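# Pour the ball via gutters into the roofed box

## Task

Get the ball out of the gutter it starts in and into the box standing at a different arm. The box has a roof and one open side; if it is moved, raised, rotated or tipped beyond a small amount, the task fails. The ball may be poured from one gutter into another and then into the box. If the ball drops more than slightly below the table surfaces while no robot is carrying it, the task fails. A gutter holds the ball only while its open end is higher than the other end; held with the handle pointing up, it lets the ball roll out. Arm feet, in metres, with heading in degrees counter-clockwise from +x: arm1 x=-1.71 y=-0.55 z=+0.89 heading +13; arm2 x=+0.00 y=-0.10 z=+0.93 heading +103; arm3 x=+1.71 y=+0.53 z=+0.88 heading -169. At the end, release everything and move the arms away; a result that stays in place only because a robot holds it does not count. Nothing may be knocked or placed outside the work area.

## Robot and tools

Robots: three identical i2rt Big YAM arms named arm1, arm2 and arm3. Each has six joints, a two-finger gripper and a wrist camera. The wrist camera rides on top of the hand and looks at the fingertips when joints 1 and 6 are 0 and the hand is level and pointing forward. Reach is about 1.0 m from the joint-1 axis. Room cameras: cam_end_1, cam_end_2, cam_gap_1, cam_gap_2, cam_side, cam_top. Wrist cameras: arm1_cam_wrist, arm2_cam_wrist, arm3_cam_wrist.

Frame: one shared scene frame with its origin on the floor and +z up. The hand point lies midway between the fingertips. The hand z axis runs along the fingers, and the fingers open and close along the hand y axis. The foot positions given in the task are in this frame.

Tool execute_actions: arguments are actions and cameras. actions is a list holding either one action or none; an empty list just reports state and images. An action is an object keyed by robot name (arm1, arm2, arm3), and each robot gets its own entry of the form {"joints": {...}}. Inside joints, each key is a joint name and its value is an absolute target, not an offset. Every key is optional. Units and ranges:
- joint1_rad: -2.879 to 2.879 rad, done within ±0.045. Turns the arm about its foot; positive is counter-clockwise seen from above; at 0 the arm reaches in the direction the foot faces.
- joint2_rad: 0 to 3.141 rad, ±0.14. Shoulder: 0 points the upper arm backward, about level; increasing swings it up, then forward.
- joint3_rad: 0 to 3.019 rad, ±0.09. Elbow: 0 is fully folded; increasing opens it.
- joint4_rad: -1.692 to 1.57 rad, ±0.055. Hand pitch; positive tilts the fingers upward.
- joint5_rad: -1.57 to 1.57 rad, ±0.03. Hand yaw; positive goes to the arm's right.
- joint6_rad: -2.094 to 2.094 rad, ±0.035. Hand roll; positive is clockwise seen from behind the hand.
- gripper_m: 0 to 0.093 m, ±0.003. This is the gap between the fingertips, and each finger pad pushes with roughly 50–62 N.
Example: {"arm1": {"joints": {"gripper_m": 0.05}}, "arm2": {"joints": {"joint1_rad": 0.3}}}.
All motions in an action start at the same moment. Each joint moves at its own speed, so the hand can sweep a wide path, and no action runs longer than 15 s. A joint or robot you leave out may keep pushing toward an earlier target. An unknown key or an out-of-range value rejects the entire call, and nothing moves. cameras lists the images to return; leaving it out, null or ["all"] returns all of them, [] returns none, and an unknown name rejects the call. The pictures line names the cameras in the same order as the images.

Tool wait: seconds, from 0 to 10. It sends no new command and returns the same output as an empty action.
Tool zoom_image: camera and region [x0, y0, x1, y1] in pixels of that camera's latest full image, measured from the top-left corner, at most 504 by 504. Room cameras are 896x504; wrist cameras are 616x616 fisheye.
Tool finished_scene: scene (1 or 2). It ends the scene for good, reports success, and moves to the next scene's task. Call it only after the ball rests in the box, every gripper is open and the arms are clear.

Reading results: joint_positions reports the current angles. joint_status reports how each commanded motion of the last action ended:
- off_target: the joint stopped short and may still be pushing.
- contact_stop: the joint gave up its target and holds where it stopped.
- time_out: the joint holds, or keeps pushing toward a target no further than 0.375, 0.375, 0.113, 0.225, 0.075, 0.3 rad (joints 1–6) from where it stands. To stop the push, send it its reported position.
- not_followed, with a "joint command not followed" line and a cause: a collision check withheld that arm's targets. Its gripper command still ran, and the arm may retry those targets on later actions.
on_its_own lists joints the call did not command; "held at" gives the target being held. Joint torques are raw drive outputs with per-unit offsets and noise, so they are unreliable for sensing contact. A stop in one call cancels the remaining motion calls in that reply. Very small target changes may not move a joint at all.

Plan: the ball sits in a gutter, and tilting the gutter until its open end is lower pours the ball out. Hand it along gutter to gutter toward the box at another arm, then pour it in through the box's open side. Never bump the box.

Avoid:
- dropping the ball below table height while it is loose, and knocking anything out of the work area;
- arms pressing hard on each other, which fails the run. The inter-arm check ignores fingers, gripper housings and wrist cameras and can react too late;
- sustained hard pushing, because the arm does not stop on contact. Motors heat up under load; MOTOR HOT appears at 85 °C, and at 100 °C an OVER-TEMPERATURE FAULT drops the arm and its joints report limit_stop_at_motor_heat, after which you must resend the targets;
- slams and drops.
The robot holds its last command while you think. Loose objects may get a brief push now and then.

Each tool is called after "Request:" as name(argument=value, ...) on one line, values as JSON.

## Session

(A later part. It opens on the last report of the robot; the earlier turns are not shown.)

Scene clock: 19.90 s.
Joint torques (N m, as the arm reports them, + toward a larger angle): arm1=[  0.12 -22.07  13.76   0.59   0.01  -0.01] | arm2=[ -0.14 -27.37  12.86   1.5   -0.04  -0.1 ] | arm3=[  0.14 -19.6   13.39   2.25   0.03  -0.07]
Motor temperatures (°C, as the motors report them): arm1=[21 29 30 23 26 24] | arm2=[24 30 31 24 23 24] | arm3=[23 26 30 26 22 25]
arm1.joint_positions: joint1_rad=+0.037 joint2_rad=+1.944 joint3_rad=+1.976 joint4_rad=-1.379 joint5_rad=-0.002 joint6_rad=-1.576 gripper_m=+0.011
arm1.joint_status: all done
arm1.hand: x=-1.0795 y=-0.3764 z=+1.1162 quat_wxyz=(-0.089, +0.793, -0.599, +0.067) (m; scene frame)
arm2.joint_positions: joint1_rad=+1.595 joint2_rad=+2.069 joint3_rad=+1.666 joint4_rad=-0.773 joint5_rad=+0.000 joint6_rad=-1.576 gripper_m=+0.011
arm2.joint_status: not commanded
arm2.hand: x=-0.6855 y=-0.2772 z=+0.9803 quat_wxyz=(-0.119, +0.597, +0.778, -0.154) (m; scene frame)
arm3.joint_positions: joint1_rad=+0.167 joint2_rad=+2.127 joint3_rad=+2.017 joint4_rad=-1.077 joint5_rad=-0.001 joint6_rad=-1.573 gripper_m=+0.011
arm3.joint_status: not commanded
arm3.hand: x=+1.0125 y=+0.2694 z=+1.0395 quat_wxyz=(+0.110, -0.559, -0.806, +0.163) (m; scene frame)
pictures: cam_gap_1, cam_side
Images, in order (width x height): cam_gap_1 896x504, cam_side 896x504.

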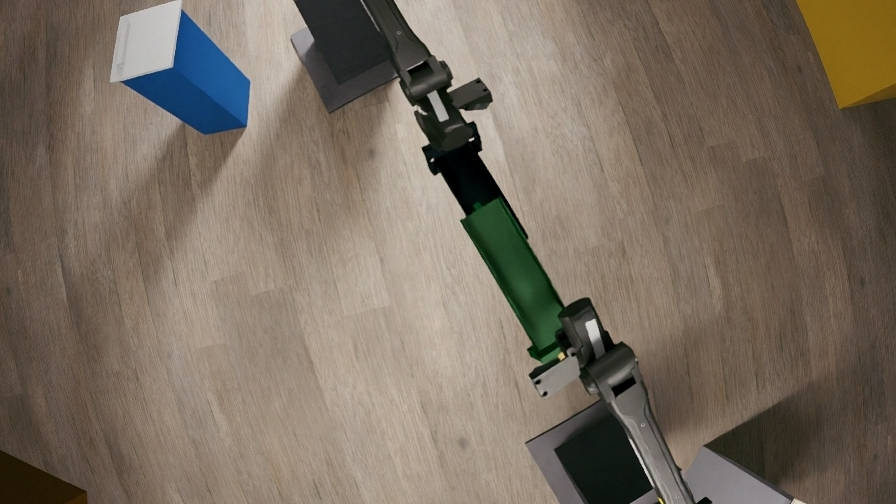

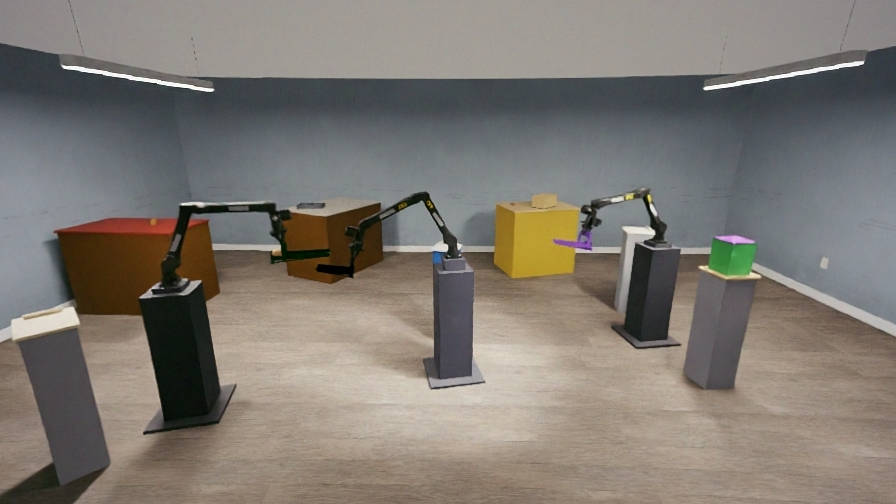

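Request:
execute_actions(actions=[{"arm1":{"joints":{"joint1_rad":0.02,"joint4_rad":-1.55}}}], cameras=["cam_gap_1"])

Request:
wait(seconds=2)

Scene clock: 20.80 s.
Joint torques (N m, as the arm reports them, + toward a larger angle): arm1=[ -0.11 -21.81  13.5    0.04   0.    -0.04] | arm2=[  0.32 -27.36  13.1    1.29  -0.09  -0.07] | arm3=[  0.17 -19.52  13.41   2.25   0.04  -0.07]
Motor temperatures (°C, as the motors report them): arm1=[21 29 30 23 26 24] | arm2=[24 30 31 24 23 24] | arm3=[23 27 31 26 22 25]
arm1.joint_positions: joint1_rad=+0.033 joint2_rad=+1.944 joint3_rad=+1.976 joint4_rad=-1.542 joint5_rad=-0.002 joint6_rad=-1.576 gripper_m=+0.011
arm1.joint_status: all done
arm1.hand: x=-1.1171 y=-0.3896 z=+1.1105 quat_wxyz=(-0.025, +0.796, -0.604, +0.018) (m; scene frame)
arm2.joint_positions: joint1_rad=+1.595 joint2_rad=+2.069 joint3_rad=+1.666 joint4_rad=-0.773 joint5_rad=+0.000 joint6_rad=-1.576 gripper_m=+0.011
arm2.joint_status: not commanded
arm2.hand: x=-0.6855 y=-0.2772 z=+0.9803 quat_wxyz=(-0.119, +0.597, +0.778, -0.154) (m; scene frame)
arm3.joint_positions: joint1_rad=+0.167 joint2_rad=+2.127 joint3_rad=+2.017 joint4_rad=-1.077 joint5_rad=-0.001 joint6_rad=-1.573 gripper_m=+0.011
arm3.joint_status: not commanded
arm3.hand: x=+1.0125 y=+0.2694 z=+1.0395 quat_wxyz=(+0.110, -0.559, -0.806, +0.163) (m; scene frame)
pictures: cam_gap_1
Images, in order (width x height): cam_gap_1 896x504.

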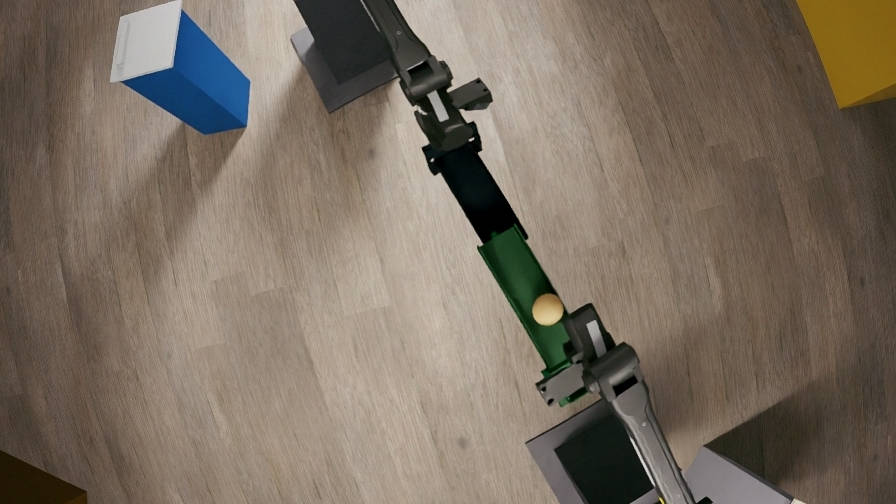

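Scene clock: 22.80 s.
Joint torques (N m, as the arm reports them, + toward a larger angle): arm1=[ -0.05 -21.85  13.55   0.02  -0.01  -0.03] | arm2=[ -0.25 -27.03  12.89   1.43  -0.1   -0.06] | arm3=[  0.12 -19.56  13.4    2.24   0.04  -0.07]
Motor temperatures (°C, as the motors report them): arm1=[21 29 30 23 26 24] | arm2=[24 31 31 24 23 24] | arm3=[23 27 32 26 22 25]
arm1.joint_positions: joint1_rad=+0.033 joint2_rad=+1.944 joint3_rad=+1.976 joint4_rad=-1.542 joint5_rad=-0.002 joint6_rad=-1.576 gripper_m=+0.011
arm1.joint_status: all done
arm1.hand: x=-1.1171 y=-0.3896 z=+1.1105 quat_wxyz=(-0.025, +0.796, -0.604, +0.018) (m; scene frame)
arm2.joint_positions: joint1_rad=+1.595 joint2_rad=+2.069 joint3_rad=+1.666 joint4_rad=-0.773 joint5_rad=+0.000 joint6_rad=-1.576 gripper_m=+0.011
arm2.joint_status: not commanded
arm2.hand: x=-0.6855 y=-0.2772 z=+0.9803 quat_wxyz=(-0.119, +0.597, +0.778, -0.154) (m; scene frame)
arm3.joint_positions: joint1_rad=+0.167 joint2_rad=+2.127 joint3_rad=+2.017 joint4_rad=-1.077 joint5_rad=-0.001 joint6_rad=-1.573 gripper_m=+0.011
arm3.joint_status: not commanded
arm3.hand: x=+1.0125 y=+0.2694 z=+1.0395 quat_wxyz=(+0.110, -0.559, -0.806, +0.163) (m; scene frame)
wait: 2.00 s; at rest by 0.27 s
pictures: arm1_cam_wrist, arm2_cam_wrist, arm3_cam_wrist, cam_end_1, cam_end_2, cam_gap_1, cam_gap_2, cam_side, cam_top
Images, in order (width x height): arm1_cam_wrist 616x616, arm2_cam_wrist 616x616, arm3_cam_wrist 616x616, cam_end_1 896x504, cam_end_2 896x504, cam_gap_1 896x504, cam_gap_2 896x504, cam_side 896x504, cam_top 896x504.

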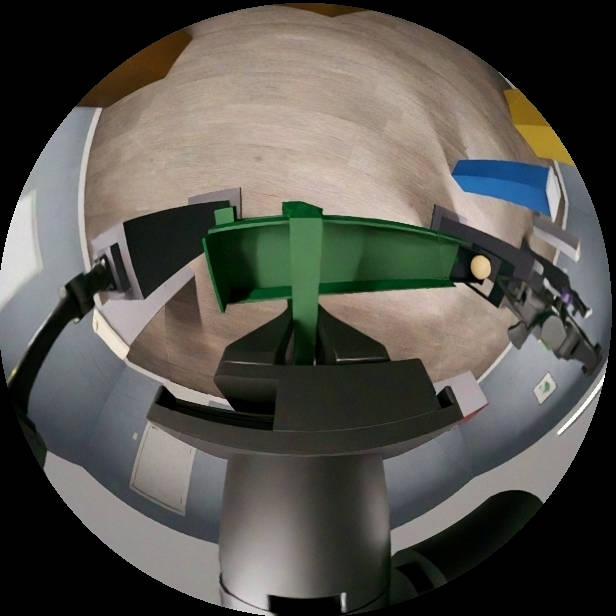

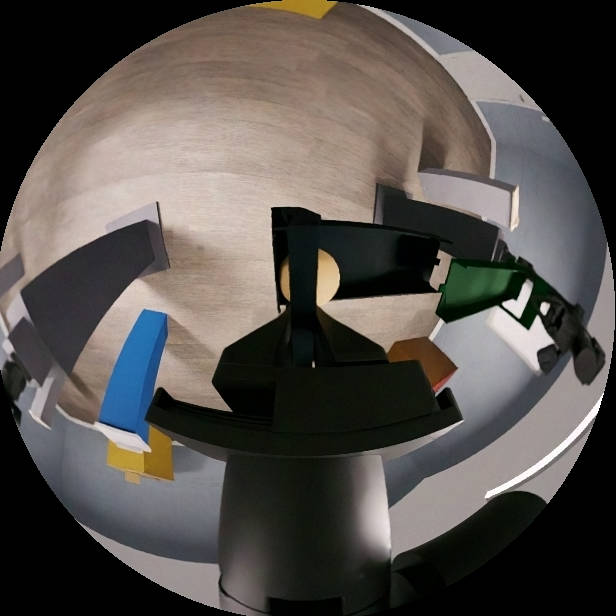

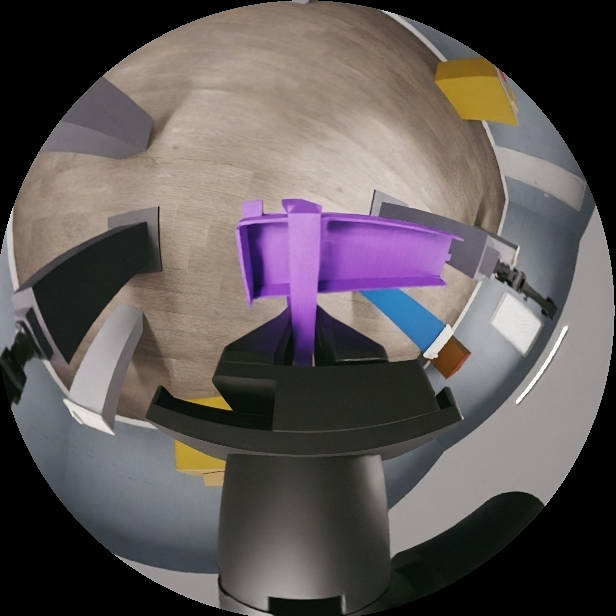

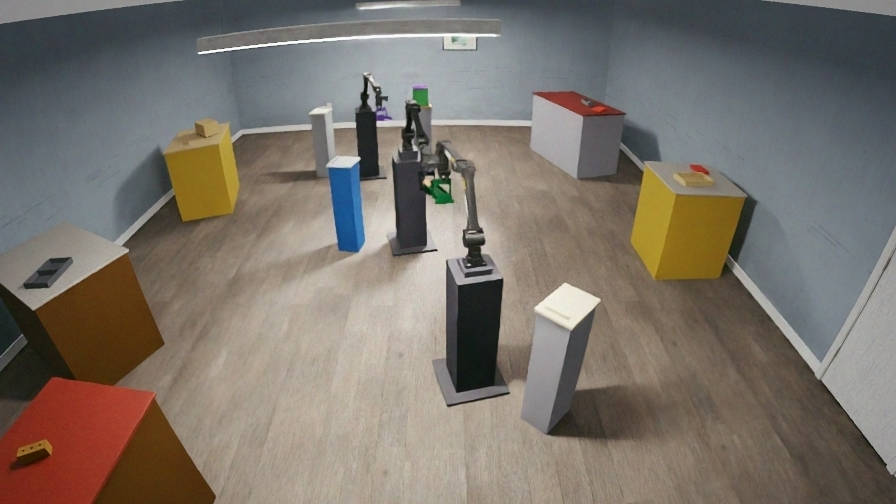

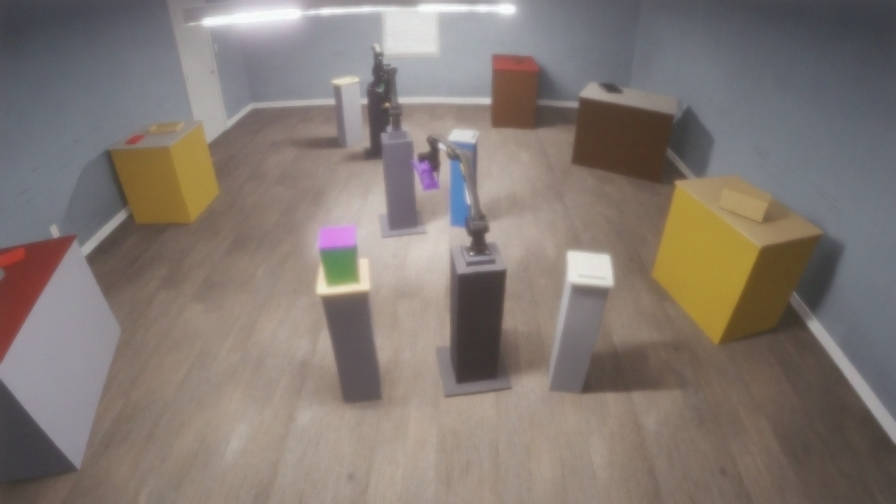

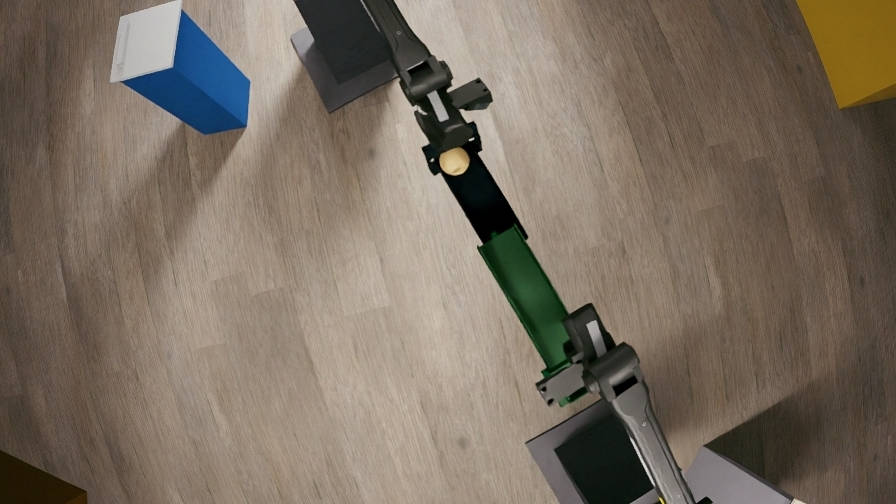

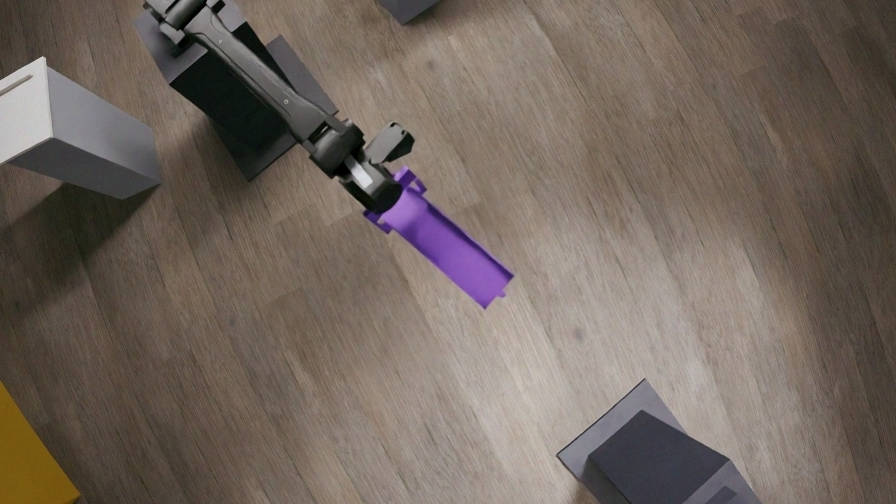

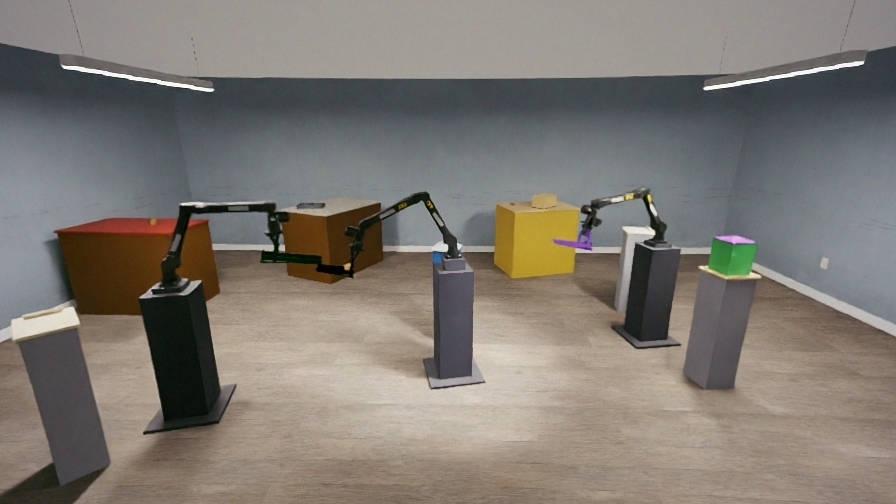

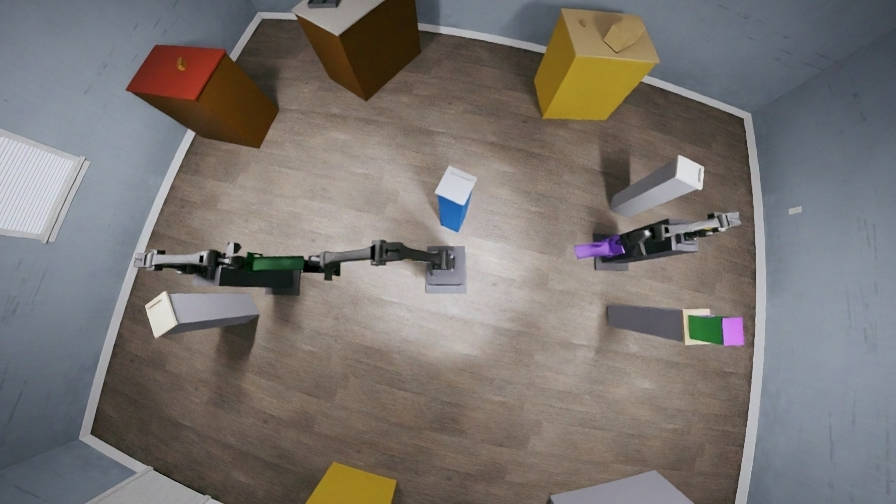

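Request:
execute_actions(actions=[{"arm1":{"joints":{"joint2_rad":1.6,"joint3_rad":1.8}},"arm3":{"joints":{"joint2_rad":2.14,"joint4_rad":-1.03}}}], cameras=[])

Request:
execute_actions(actions=[{"arm1":{"joints":{"joint1_rad":-1.2,"joint6_rad":-0.6}},"arm2":{"joints":{"joint1_rad":0.8,"joint2_rad":1.6,"joint4_rad":-1.05}}}], cameras=[])

Request:
execute_actions(actions=[{"arm1":{"joints":{"joint1_rad":-2.28,"joint2_rad":1.75,"joint3_rad":1.56,"joint4_rad":-1.4,"joint5_rad":0.205,"joint6_rad":0.285}},"arm2":{"joints":{"joint1_rad":-0.35}}}], cameras=["arm2_cam_wrist"])

Request:
execute_actions(actions=[{"arm1":{"joints":{"joint2_rad":1.885,"joint4_rad":-1.265}},"arm2":{"joints":{"joint1_rad":-1.455,"joint2_rad":1.72,"joint3_rad":1.92,"joint4_rad":-1.18}}}], cameras=["arm1_cam_wrist"])

Request:
execute_actions(actions=[{"arm2":{"joints":{"joint2_rad":1.9,"joint3_rad":2.12,"joint4_rad":-1.38}}}], cameras=["cam_gap_2","cam_side"])

Request:
zoom_image(camera="cam_side", region=[490, 160, 650, 280])

Scene clock: 24.60 s.
Joint torques (N m, as the arm reports them, + toward a larger angle): arm1=[ -0.16 -16.12   8.74   0.61   0.    -0.02] | arm2=[  0.15 -27.54  12.86   1.49  -0.1   -0.08] | arm3=[  0.19 -18.61  13.19   2.29   0.04  -0.06]
Motor temperatures (°C, as the motors report them): arm1=[21 29 30 23 26 24] | arm2=[24 31 32 24 23 24] | arm3=[23 27 32 26 22 25]
arm1.joint_positions: joint1_rad=+0.033 joint2_rad=+1.604 joint3_rad=+1.805 joint4_rad=-1.547 joint5_rad=-0.002 joint6_rad=-1.576 gripper_m=+0.011
arm1.joint_status: all done
arm1.hand: x=-1.2025 y=-0.4129 z=+1.2290 quat_wxyz=(-0.090, +0.792, -0.600, +0.068) (m; scene frame)
arm2.joint_positions: joint1_rad=+1.595 joint2_rad=+2.069 joint3_rad=+1.666 joint4_rad=-0.773 joint5_rad=+0.000 joint6_rad=-1.576 gripper_m=+0.011
arm2.joint_status: not commanded
arm2.hand: x=-0.6855 y=-0.2772 z=+0.9803 quat_wxyz=(-0.119, +0.597, +0.778, -0.154) (m; scene frame)
arm3.joint_positions: joint1_rad=+0.167 joint2_rad=+2.161 joint3_rad=+2.020 joint4_rad=-1.048 joint5_rad=-0.001 joint6_rad=-1.573 gripper_m=+0.011
arm3.joint_status: all done
arm3.hand: x=+1.0052 y=+0.2666 z=+1.0192 quat_wxyz=(+0.110, -0.559, -0.806, +0.162) (m; scene frame)
pictures: none
No camera images: the call's "cameras" was empty. Leave "cameras" out to get every camera's image.

Scene clock: 26.43 s.
Joint torques (N m, as the arm reports them, + toward a larger angle): arm1=[  0.93 -16.9    8.75   0.65  -0.11   0.1 ] | arm2=[  1.11 -19.19  13.76   1.09  -0.16  -0.07] | arm3=[  0.11 -18.53  13.12   2.29   0.04  -0.06]
Motor temperatures (°C, as the motors report them): arm1=[21 29 30 23 26 24] | arm2=[24 31 32 24 23 24] | arm3=[23 28 33 26 22 25]
arm1.joint_positions: joint1_rad=-1.204 joint2_rad=+1.611 joint3_rad=+1.805 joint4_rad=-1.547 joint5_rad=+0.002 joint6_rad=-0.609 gripper_m=+0.011
arm1.joint_status: all done
arm1.hand: x=-1.4145 y=-0.9932 z=+1.2251 quat_wxyz=(-0.076, -0.179, -0.978, +0.078) (m; scene frame)
arm2.joint_positions: joint1_rad=+0.789 joint2_rad=+1.615 joint3_rad=+1.670 joint4_rad=-1.044 joint5_rad=+0.002 joint6_rad=-1.577 gripper_m=+0.011
arm2.joint_status: all done
arm2.hand: x=-0.5318 y=+0.2285 z=+1.2484 quat_wxyz=(-0.250, +0.835, +0.471, -0.137) (m; scene frame)
arm3.joint_positions: joint1_rad=+0.167 joint2_rad=+2.161 joint3_rad=+2.020 joint4_rad=-1.048 joint5_rad=-0.001 joint6_rad=-1.573 gripper_m=+0.011
arm3.joint_status: not commanded
arm3.hand: x=+1.0052 y=+0.2666 z=+1.0192 quat_wxyz=(+0.110, -0.559, -0.806, +0.162) (m; scene frame)
pictures: none
No camera images: the call's "cameras" was empty. Leave "cameras" out to get every camera's image.

Scene clock: 28.20 s.
Joint torques (N m, as the arm reports them, + toward a larger angle): arm1=[  1.09 -17.96   9.18   0.14   0.22   0.14] | arm2=[ -0.25 -19.4   13.65   0.88  -0.17  -0.1 ] | arm3=[  0.11 -18.56  13.13   2.28   0.03  -0.07]
Motor temperatures (°C, as the motors report them): arm1=[21 29 30 23 26 24] | arm2=[24 31 32 24 23 24] | arm3=[23 28 33 26 22 25]
arm1.joint_positions: joint1_rad=-2.288 joint2_rad=+1.758 joint3_rad=+1.554 joint4_rad=-1.397 joint5_rad=+0.204 joint6_rad=+0.275 gripper_m=+0.011
arm1.joint_status: all done
arm1.hand: x=-1.9907 y=-1.0023 z=+1.0562 quat_wxyz=(+0.088, -0.913, -0.394, +0.053) (m; scene frame)
arm2.joint_positions: joint1_rad=-0.353 joint2_rad=+1.623 joint3_rad=+1.670 joint4_rad=-1.044 joint5_rad=+0.002 joint6_rad=-1.577 gripper_m=+0.011
arm2.joint_status: all done
arm2.hand: x=+0.0750 y=+0.5219 z=+1.2457 quat_wxyz=(-0.282, +0.957, -0.055, +0.021) (m; scene frame)
arm3.joint_positions: joint1_rad=+0.167 joint2_rad=+2.161 joint3_rad=+2.020 joint4_rad=-1.048 joint5_rad=-0.001 joint6_rad=-1.573 gripper_m=+0.011
arm3.joint_status: not commanded
arm3.hand: x=+1.0052 y=+0.2666 z=+1.0192 quat_wxyz=(+0.110, -0.559, -0.806, +0.162) (m; scene frame)
pictures: arm2_cam_wrist
Images, in order (width x height): arm2_cam_wrist 616x616.

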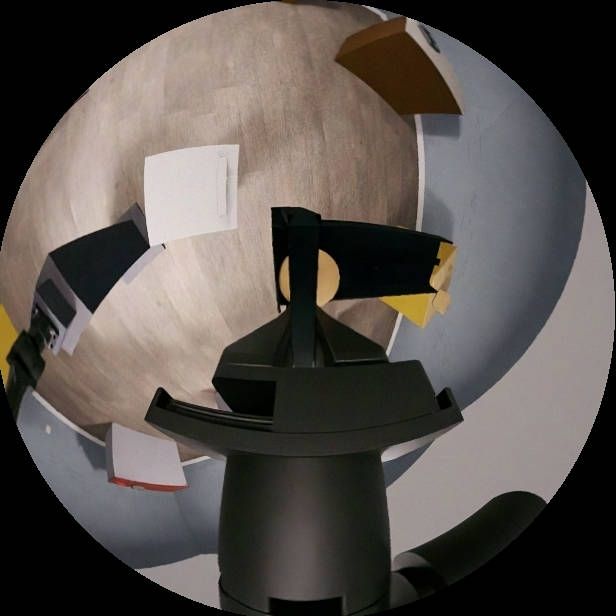

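Scene clock: 29.77 s.
Joint torques (N m, as the arm reports them, + toward a larger angle): arm1=[  1.14 -19.11   8.78   0.57   0.2    0.1 ] | arm2=[  0.49 -23.89  17.11   0.61  -0.22  -0.04] | arm3=[  0.04 -18.63  13.14   2.3    0.04  -0.06]
Motor temperatures (°C, as the motors report them): arm1=[21 29 30 23 26 24] | arm2=[24 31 33 24 23 24] | arm3=[23 28 34 26 22 25]
arm1.joint_positions: joint1_rad=-2.285 joint2_rad=+1.886 joint3_rad=+1.555 joint4_rad=-1.272 joint5_rad=+0.205 joint6_rad=+0.277 gripper_m=+0.011
arm1.joint_status: all done
arm1.hand: x=-2.0037 y=-1.0308 z=+0.9885 quat_wxyz=(+0.090, -0.913, -0.395, +0.052) (m; scene frame)
arm2.joint_positions: joint1_rad=-1.465 joint2_rad=+1.756 joint3_rad=+1.839 joint4_rad=-1.172 joint5_rad=+0.002 joint6_rad=-1.577 gripper_m=+0.011
arm2.joint_status: all done
arm2.hand: x=+0.6151 y=+0.1179 z=+1.2350 quat_wxyz=(-0.194, +0.794, -0.559, +0.141) (m; scene frame)
arm3.joint_positions: joint1_rad=+0.167 joint2_rad=+2.161 joint3_rad=+2.020 joint4_rad=-1.048 joint5_rad=-0.001 joint6_rad=-1.573 gripper_m=+0.011
arm3.joint_status: not commanded
arm3.hand: x=+1.0052 y=+0.2666 z=+1.0192 quat_wxyz=(+0.110, -0.559, -0.806, +0.162) (m; scene frame)
pictures: arm1_cam_wrist
Images, in order (width x height): arm1_cam_wrist 616x616.

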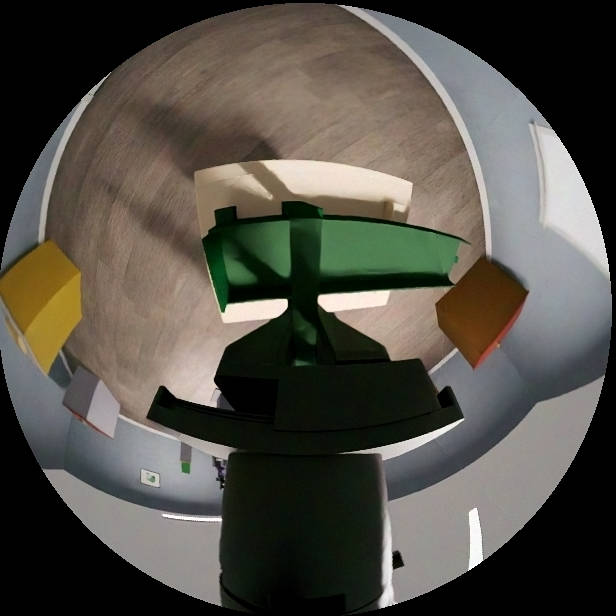

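Scene clock: 30.87 s.
Joint torques (N m, as the arm reports them, + toward a larger angle): arm1=[  1.   -19.17   8.77   0.52   0.19   0.11] | arm2=[  1.55 -24.18  16.99   0.31  -0.16  -0.15] | arm3=[  0.16 -18.63  13.11   2.3    0.04  -0.07]
Motor temperatures (°C, as the motors report them): arm1=[21 29 30 23 26 24] | arm2=[24 31 33 24 23 24] | arm3=[23 28 34 26 22 25]
arm1.joint_positions: joint1_rad=-2.285 joint2_rad=+1.886 joint3_rad=+1.555 joint4_rad=-1.272 joint5_rad=+0.205 joint6_rad=+0.277 gripper_m=+0.011
arm1.joint_status: not commanded
arm1.hand: x=-2.0037 y=-1.0308 z=+0.9885 quat_wxyz=(+0.090, -0.913, -0.395, +0.052) (m; scene frame)
arm2.joint_positions: joint1_rad=-1.465 joint2_rad=+1.925 joint3_rad=+2.036 joint4_rad=-1.371 joint5_rad=+0.002 joint6_rad=-1.577 gripper_m=+0.011
arm2.joint_status: all done
arm2.hand: x=+0.6330 y=+0.1242 z=+1.2017 quat_wxyz=(-0.126, +0.808, -0.568, +0.093) (m; scene frame)
arm3.joint_positions: joint1_rad=+0.167 joint2_rad=+2.161 joint3_rad=+2.020 joint4_rad=-1.048 joint5_rad=-0.001 joint6_rad=-1.573 gripper_m=+0.011
arm3.joint_status: not commanded
arm3.hand: x=+1.0052 y=+0.2666 z=+1.0192 quat_wxyz=(+0.110, -0.559, -0.806, +0.162) (m; scene frame)
pictures: cam_gap_2, cam_side
Images, in order (width x height): cam_gap_2 896x504, cam_side 896x504.

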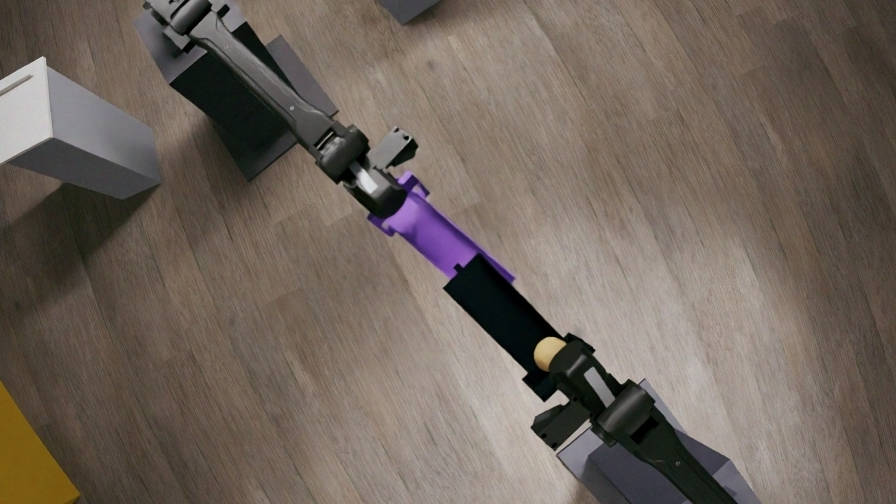

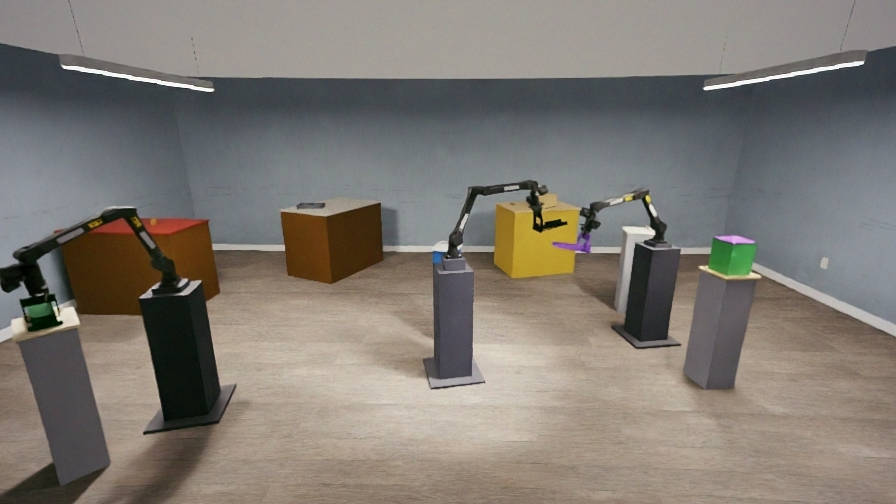

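Region (490, 160, 650, 280) of cam_side's 896x504 image, scaled by 3.150, with more detail than that image has; it fills the top 378 rows of this view, and the rest is white.

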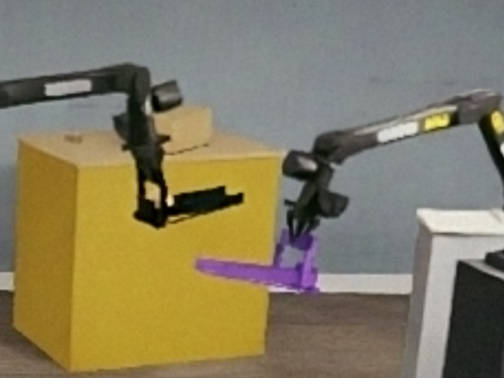

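Request:
execute_actions(actions=[{"arm1":{"joints":{"gripper_m":0.08}},"arm2":{"joints":{"joint2_rad":1.955}},"arm3":{"joints":{"joint1_rad":0.146}}}], cameras=["cam_gap_2","cam_side"])

Scene clock: 31.77 s.
Joint torques (N m, as the arm reports them, + toward a larger angle): arm1=[  0.86 -19.06   8.71   0.54   0.2    0.11] | arm2=[  0.98 -24.15  16.74   0.26  -0.17  -0.1 ] | arm3=[ -0.48 -18.63  13.12   2.29   0.03  -0.07]
Motor temperatures (°C, as the motors report them): arm1=[21 29 30 23 26 24] | arm2=[24 31 34 24 23 24] | arm3=[23 28 34 26 22 25]
arm1.joint_positions: joint1_rad=-2.285 joint2_rad=+1.886 joint3_rad=+1.555 joint4_rad=-1.272 joint5_rad=+0.205 joint6_rad=+0.277 gripper_m=+0.080
arm1.joint_status: all done
arm1.hand: x=-2.0037 y=-1.0309 z=+0.9885 quat_wxyz=(+0.089, -0.913, -0.395, +0.052) (m; scene frame)
arm2.joint_positions: joint1_rad=-1.465 joint2_rad=+1.970 joint3_rad=+2.040 joint4_rad=-1.371 joint5_rad=+0.002 joint6_rad=-1.577 gripper_m=+0.011
arm2.joint_status: all done
arm2.hand: x=+0.6393 y=+0.1263 z=+1.1742 quat_wxyz=(-0.110, +0.810, -0.570, +0.081) (m; scene frame)
arm3.joint_positions: joint1_rad=+0.159 joint2_rad=+2.161 joint3_rad=+2.020 joint4_rad=-1.048 joint5_rad=-0.001 joint6_rad=-1.573 gripper_m=+0.011
arm3.joint_status: all done
arm3.hand: x=+1.0029 y=+0.2729 z=+1.0191 quat_wxyz=(+0.111, -0.562, -0.804, +0.161) (m; scene frame)
pictures: cam_gap_2, cam_side
Images, in order (width x height): cam_gap_2 896x504, cam_side 896x504.

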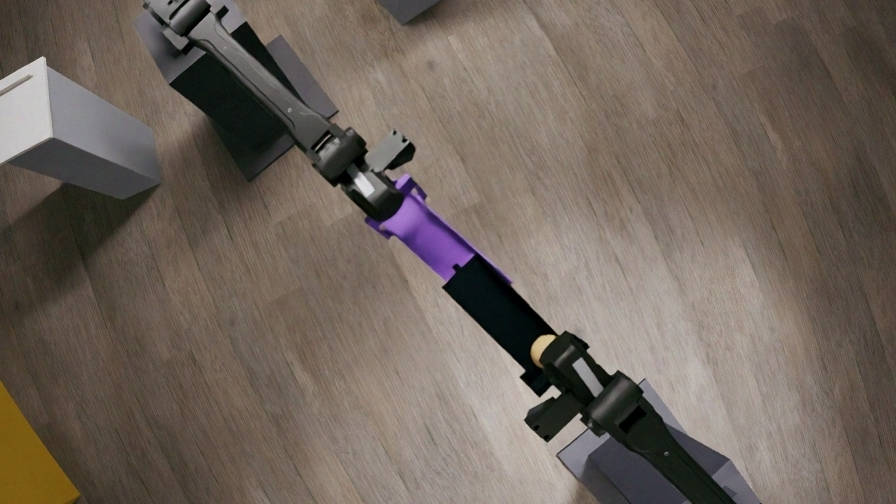

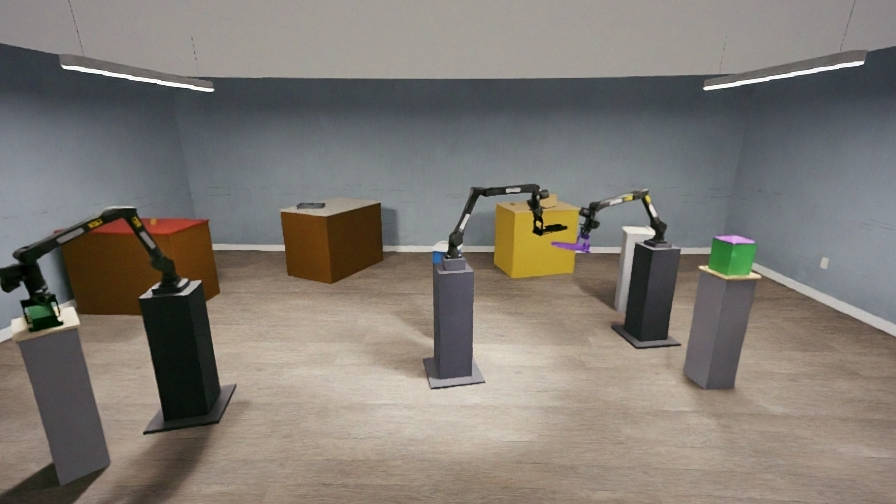

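Request:
execute_actions(actions=[{"arm1":{"joints":{"joint2_rad":1.5,"joint4_rad":-1.55}},"arm2":{"joints":{"joint4_rad":-1.57}},"arm3":{"joints":{"joint1_rad":0.14}}}], cameras=["cam_gap_2"])

Request:
wait(seconds=1.5)

Scene clock: 34.90 s.
Joint torques (N m, as the arm reports them, + toward a larger angle): arm1=[  1.05 -13.56   9.58   0.24   0.21   0.11] | arm2=[  0.35 -23.25  16.16  -0.38  -0.17  -0.11] | arm3=[ -0.16 -18.53  13.06   2.25   0.02  -0.05]
Motor temperatures (°C, as the motors report them): arm1=[21 29 30 23 26 24] | arm2=[24 31 35 24 23 24] | arm3=[23 29 35 26 22 25]
arm1.joint_positions: joint1_rad=-2.285 joint2_rad=+1.496 joint3_rad=+1.555 joint4_rad=-1.543 joint5_rad=+0.205 joint6_rad=+0.277 gripper_m=+0.080
arm1.joint_status: all done
arm1.hand: x=-1.9604 y=-0.9479 z=+1.1798 quat_wxyz=(+0.052, -0.915, -0.389, +0.098) (m; scene frame)
arm2.joint_positions: joint1_rad=-1.465 joint2_rad=+1.970 joint3_rad=+2.040 joint4_rad=-1.558 joint5_rad=+0.002 joint6_rad=-1.577 gripper_m=+0.011
arm2.joint_status: all done
arm2.hand: x=+0.5966 y=+0.1113 z=+1.1660 quat_wxyz=(-0.034, +0.817, -0.575, +0.027) (m; scene frame)
arm3.joint_positions: joint1_rad=+0.154 joint2_rad=+2.162 joint3_rad=+2.020 joint4_rad=-1.046 joint5_rad=-0.001 joint6_rad=-1.573 gripper_m=+0.011
arm3.joint_status: all done
arm3.hand: x=+1.0011 y=+0.2763 z=+1.0185 quat_wxyz=(+0.111, -0.564, -0.802, +0.162) (m; scene frame)
pictures: cam_gap_2
Images, in order (width x height): cam_gap_2 896x504.

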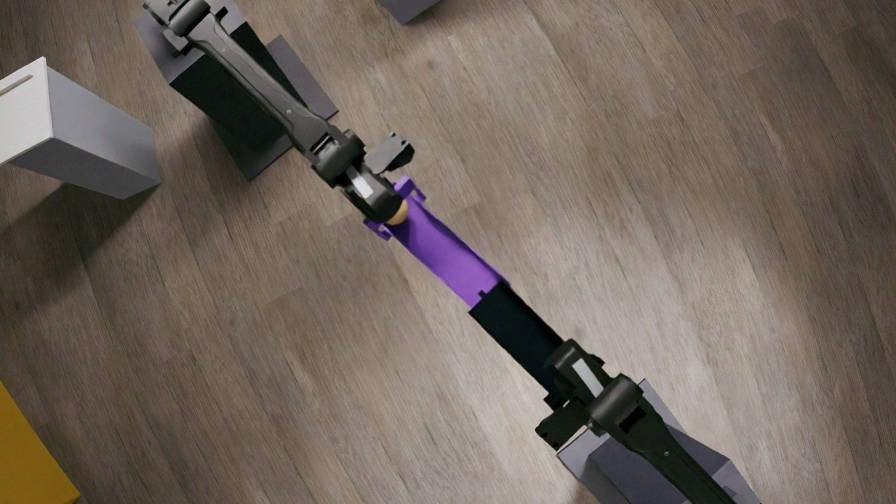

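Scene clock: 36.40 s.
Joint torques (N m, as the arm reports them, + toward a larger angle): arm1=[  1.09 -13.63   9.6    0.22   0.2    0.09] | arm2=[  0.95 -23.83  16.34  -0.36  -0.15  -0.11] | arm3=[ -0.31 -18.59  13.14   2.23   0.01  -0.06]
Motor temperatures (°C, as the motors report them): arm1=[21 29 30 23 26 24] | arm2=[24 31 35 24 23 24] | arm3=[23 29 35 26 22 25]
arm1.joint_positions: joint1_rad=-2.285 joint2_rad=+1.496 joint3_rad=+1.555 joint4_rad=-1.543 joint5_rad=+0.205 joint6_rad=+0.277 gripper_m=+0.080
arm1.joint_status: all done
arm1.hand: x=-1.9604 y=-0.9479 z=+1.1798 quat_wxyz=(+0.052, -0.915, -0.389, +0.098) (m; scene frame)
arm2.joint_positions: joint1_rad=-1.465 joint2_rad=+1.970 joint3_rad=+2.040 joint4_rad=-1.558 joint5_rad=+0.002 joint6_rad=-1.577 gripper_m=+0.011
arm2.joint_status: all done
arm2.hand: x=+0.5966 y=+0.1113 z=+1.1660 quat_wxyz=(-0.034, +0.817, -0.575, +0.027) (m; scene frame)
arm3.joint_positions: joint1_rad=+0.154 joint2_rad=+2.162 joint3_rad=+2.020 joint4_rad=-1.046 joint5_rad=-0.001 joint6_rad=-1.573 gripper_m=+0.011
arm3.joint_status: all done
arm3.hand: x=+1.0011 y=+0.2763 z=+1.0185 quat_wxyz=(+0.111, -0.564, -0.802, +0.162) (m; scene frame)
wait: 1.50 s; at rest by 0.27 s
pictures: arm1_cam_wrist, arm2_cam_wrist, arm3_cam_wrist, cam_end_1, cam_end_2, cam_gap_1, cam_gap_2, cam_side, cam_top
Images, in order (width x height): arm1_cam_wrist 616x616, arm2_cam_wrist 616x616, arm3_cam_wrist 616x616, cam_end_1 896x504, cam_end_2 896x504, cam_gap_1 896x504, cam_gap_2 896x504, cam_side 896x504, cam_top 896x504.

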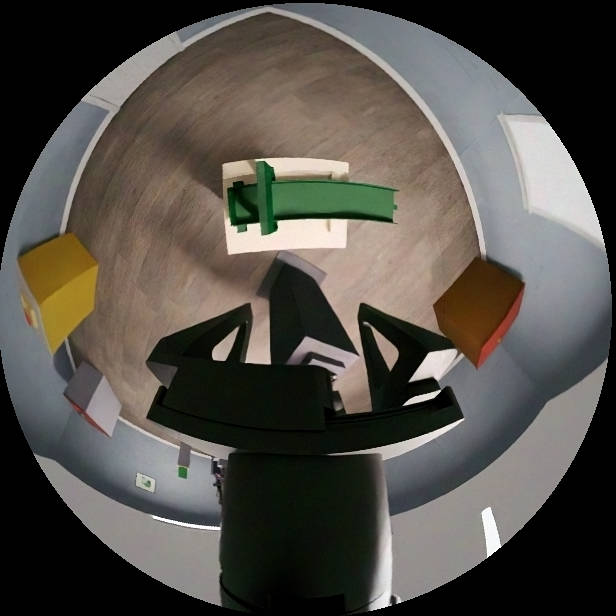

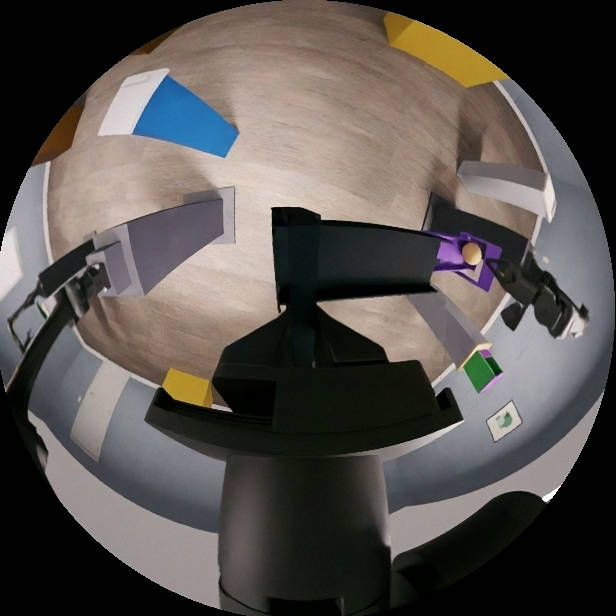

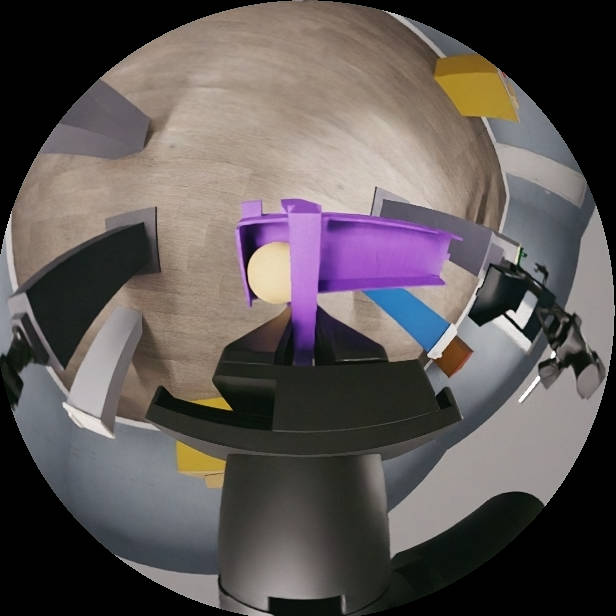

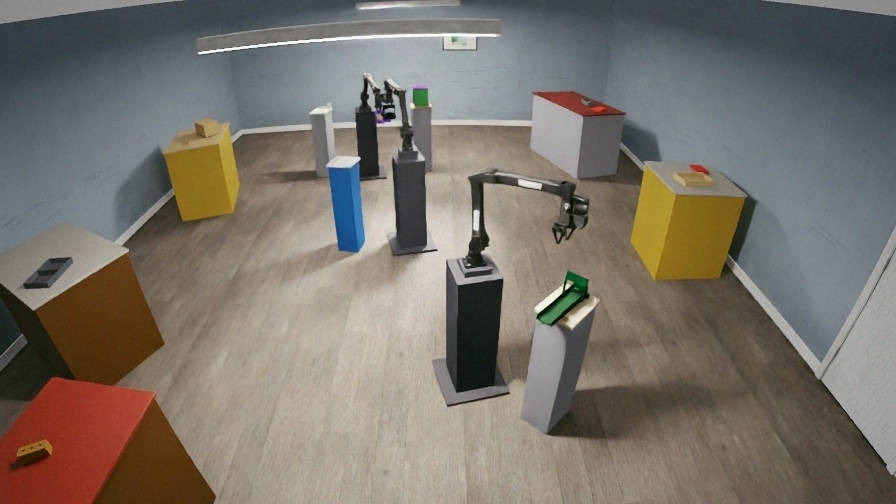

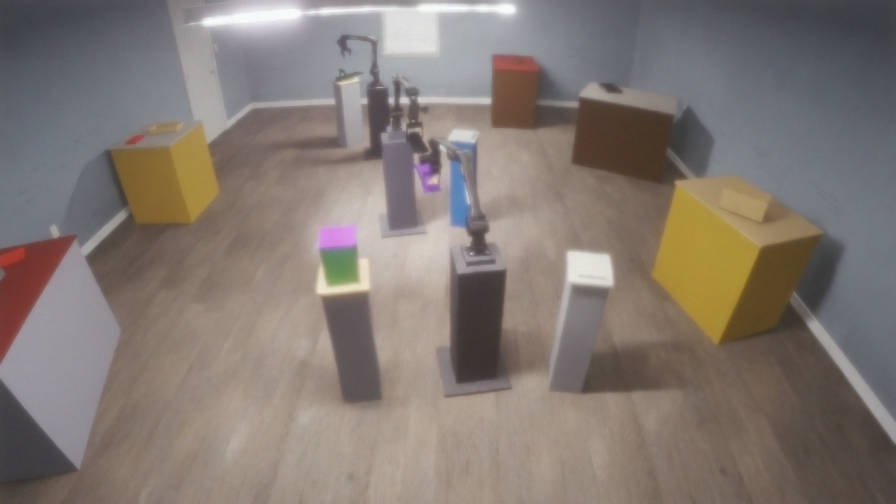

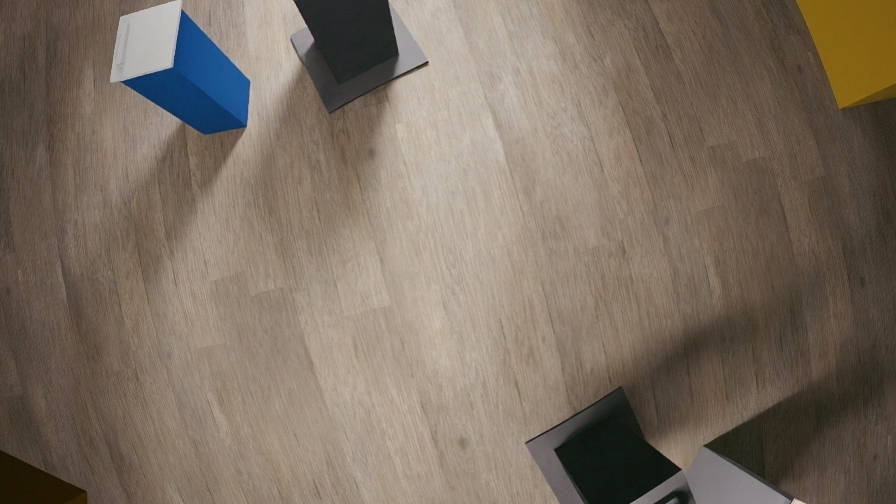

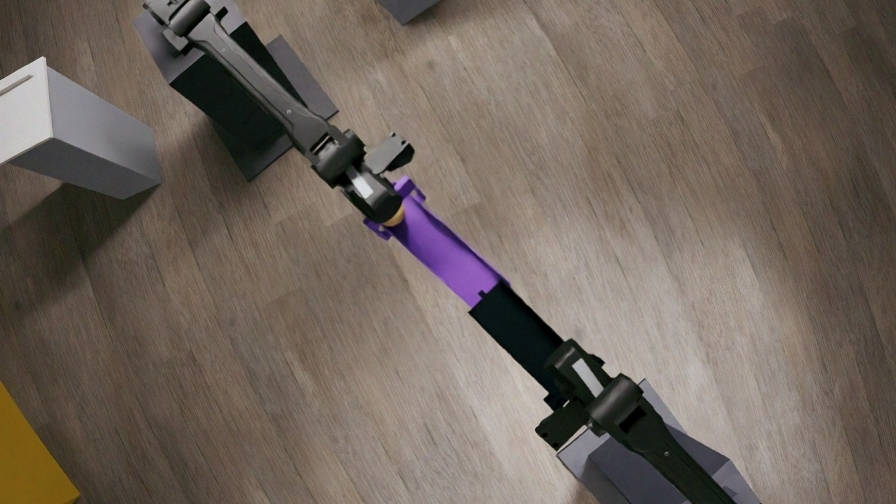

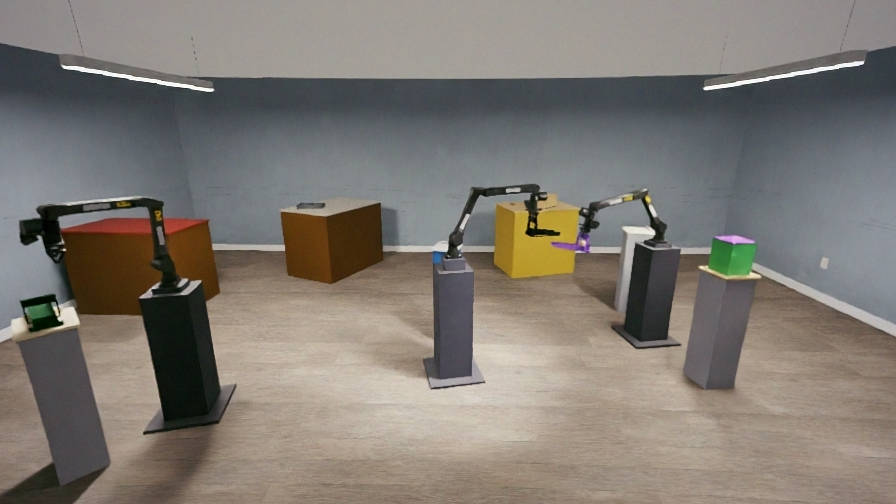

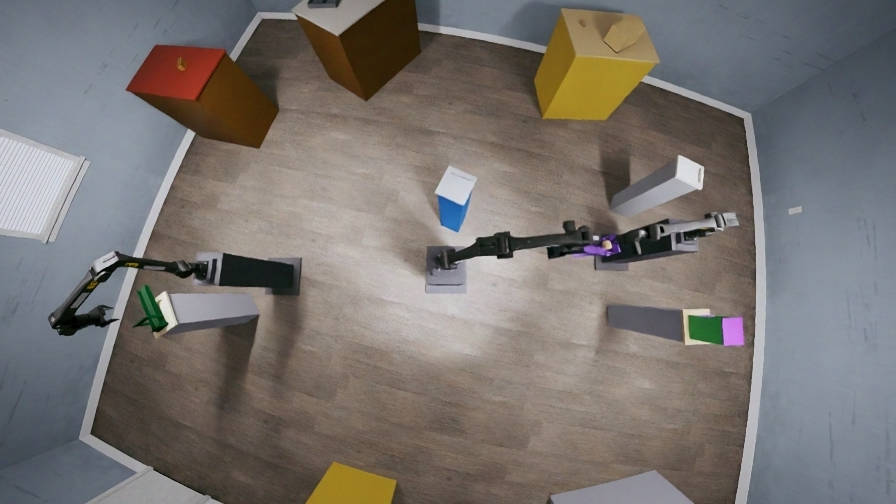

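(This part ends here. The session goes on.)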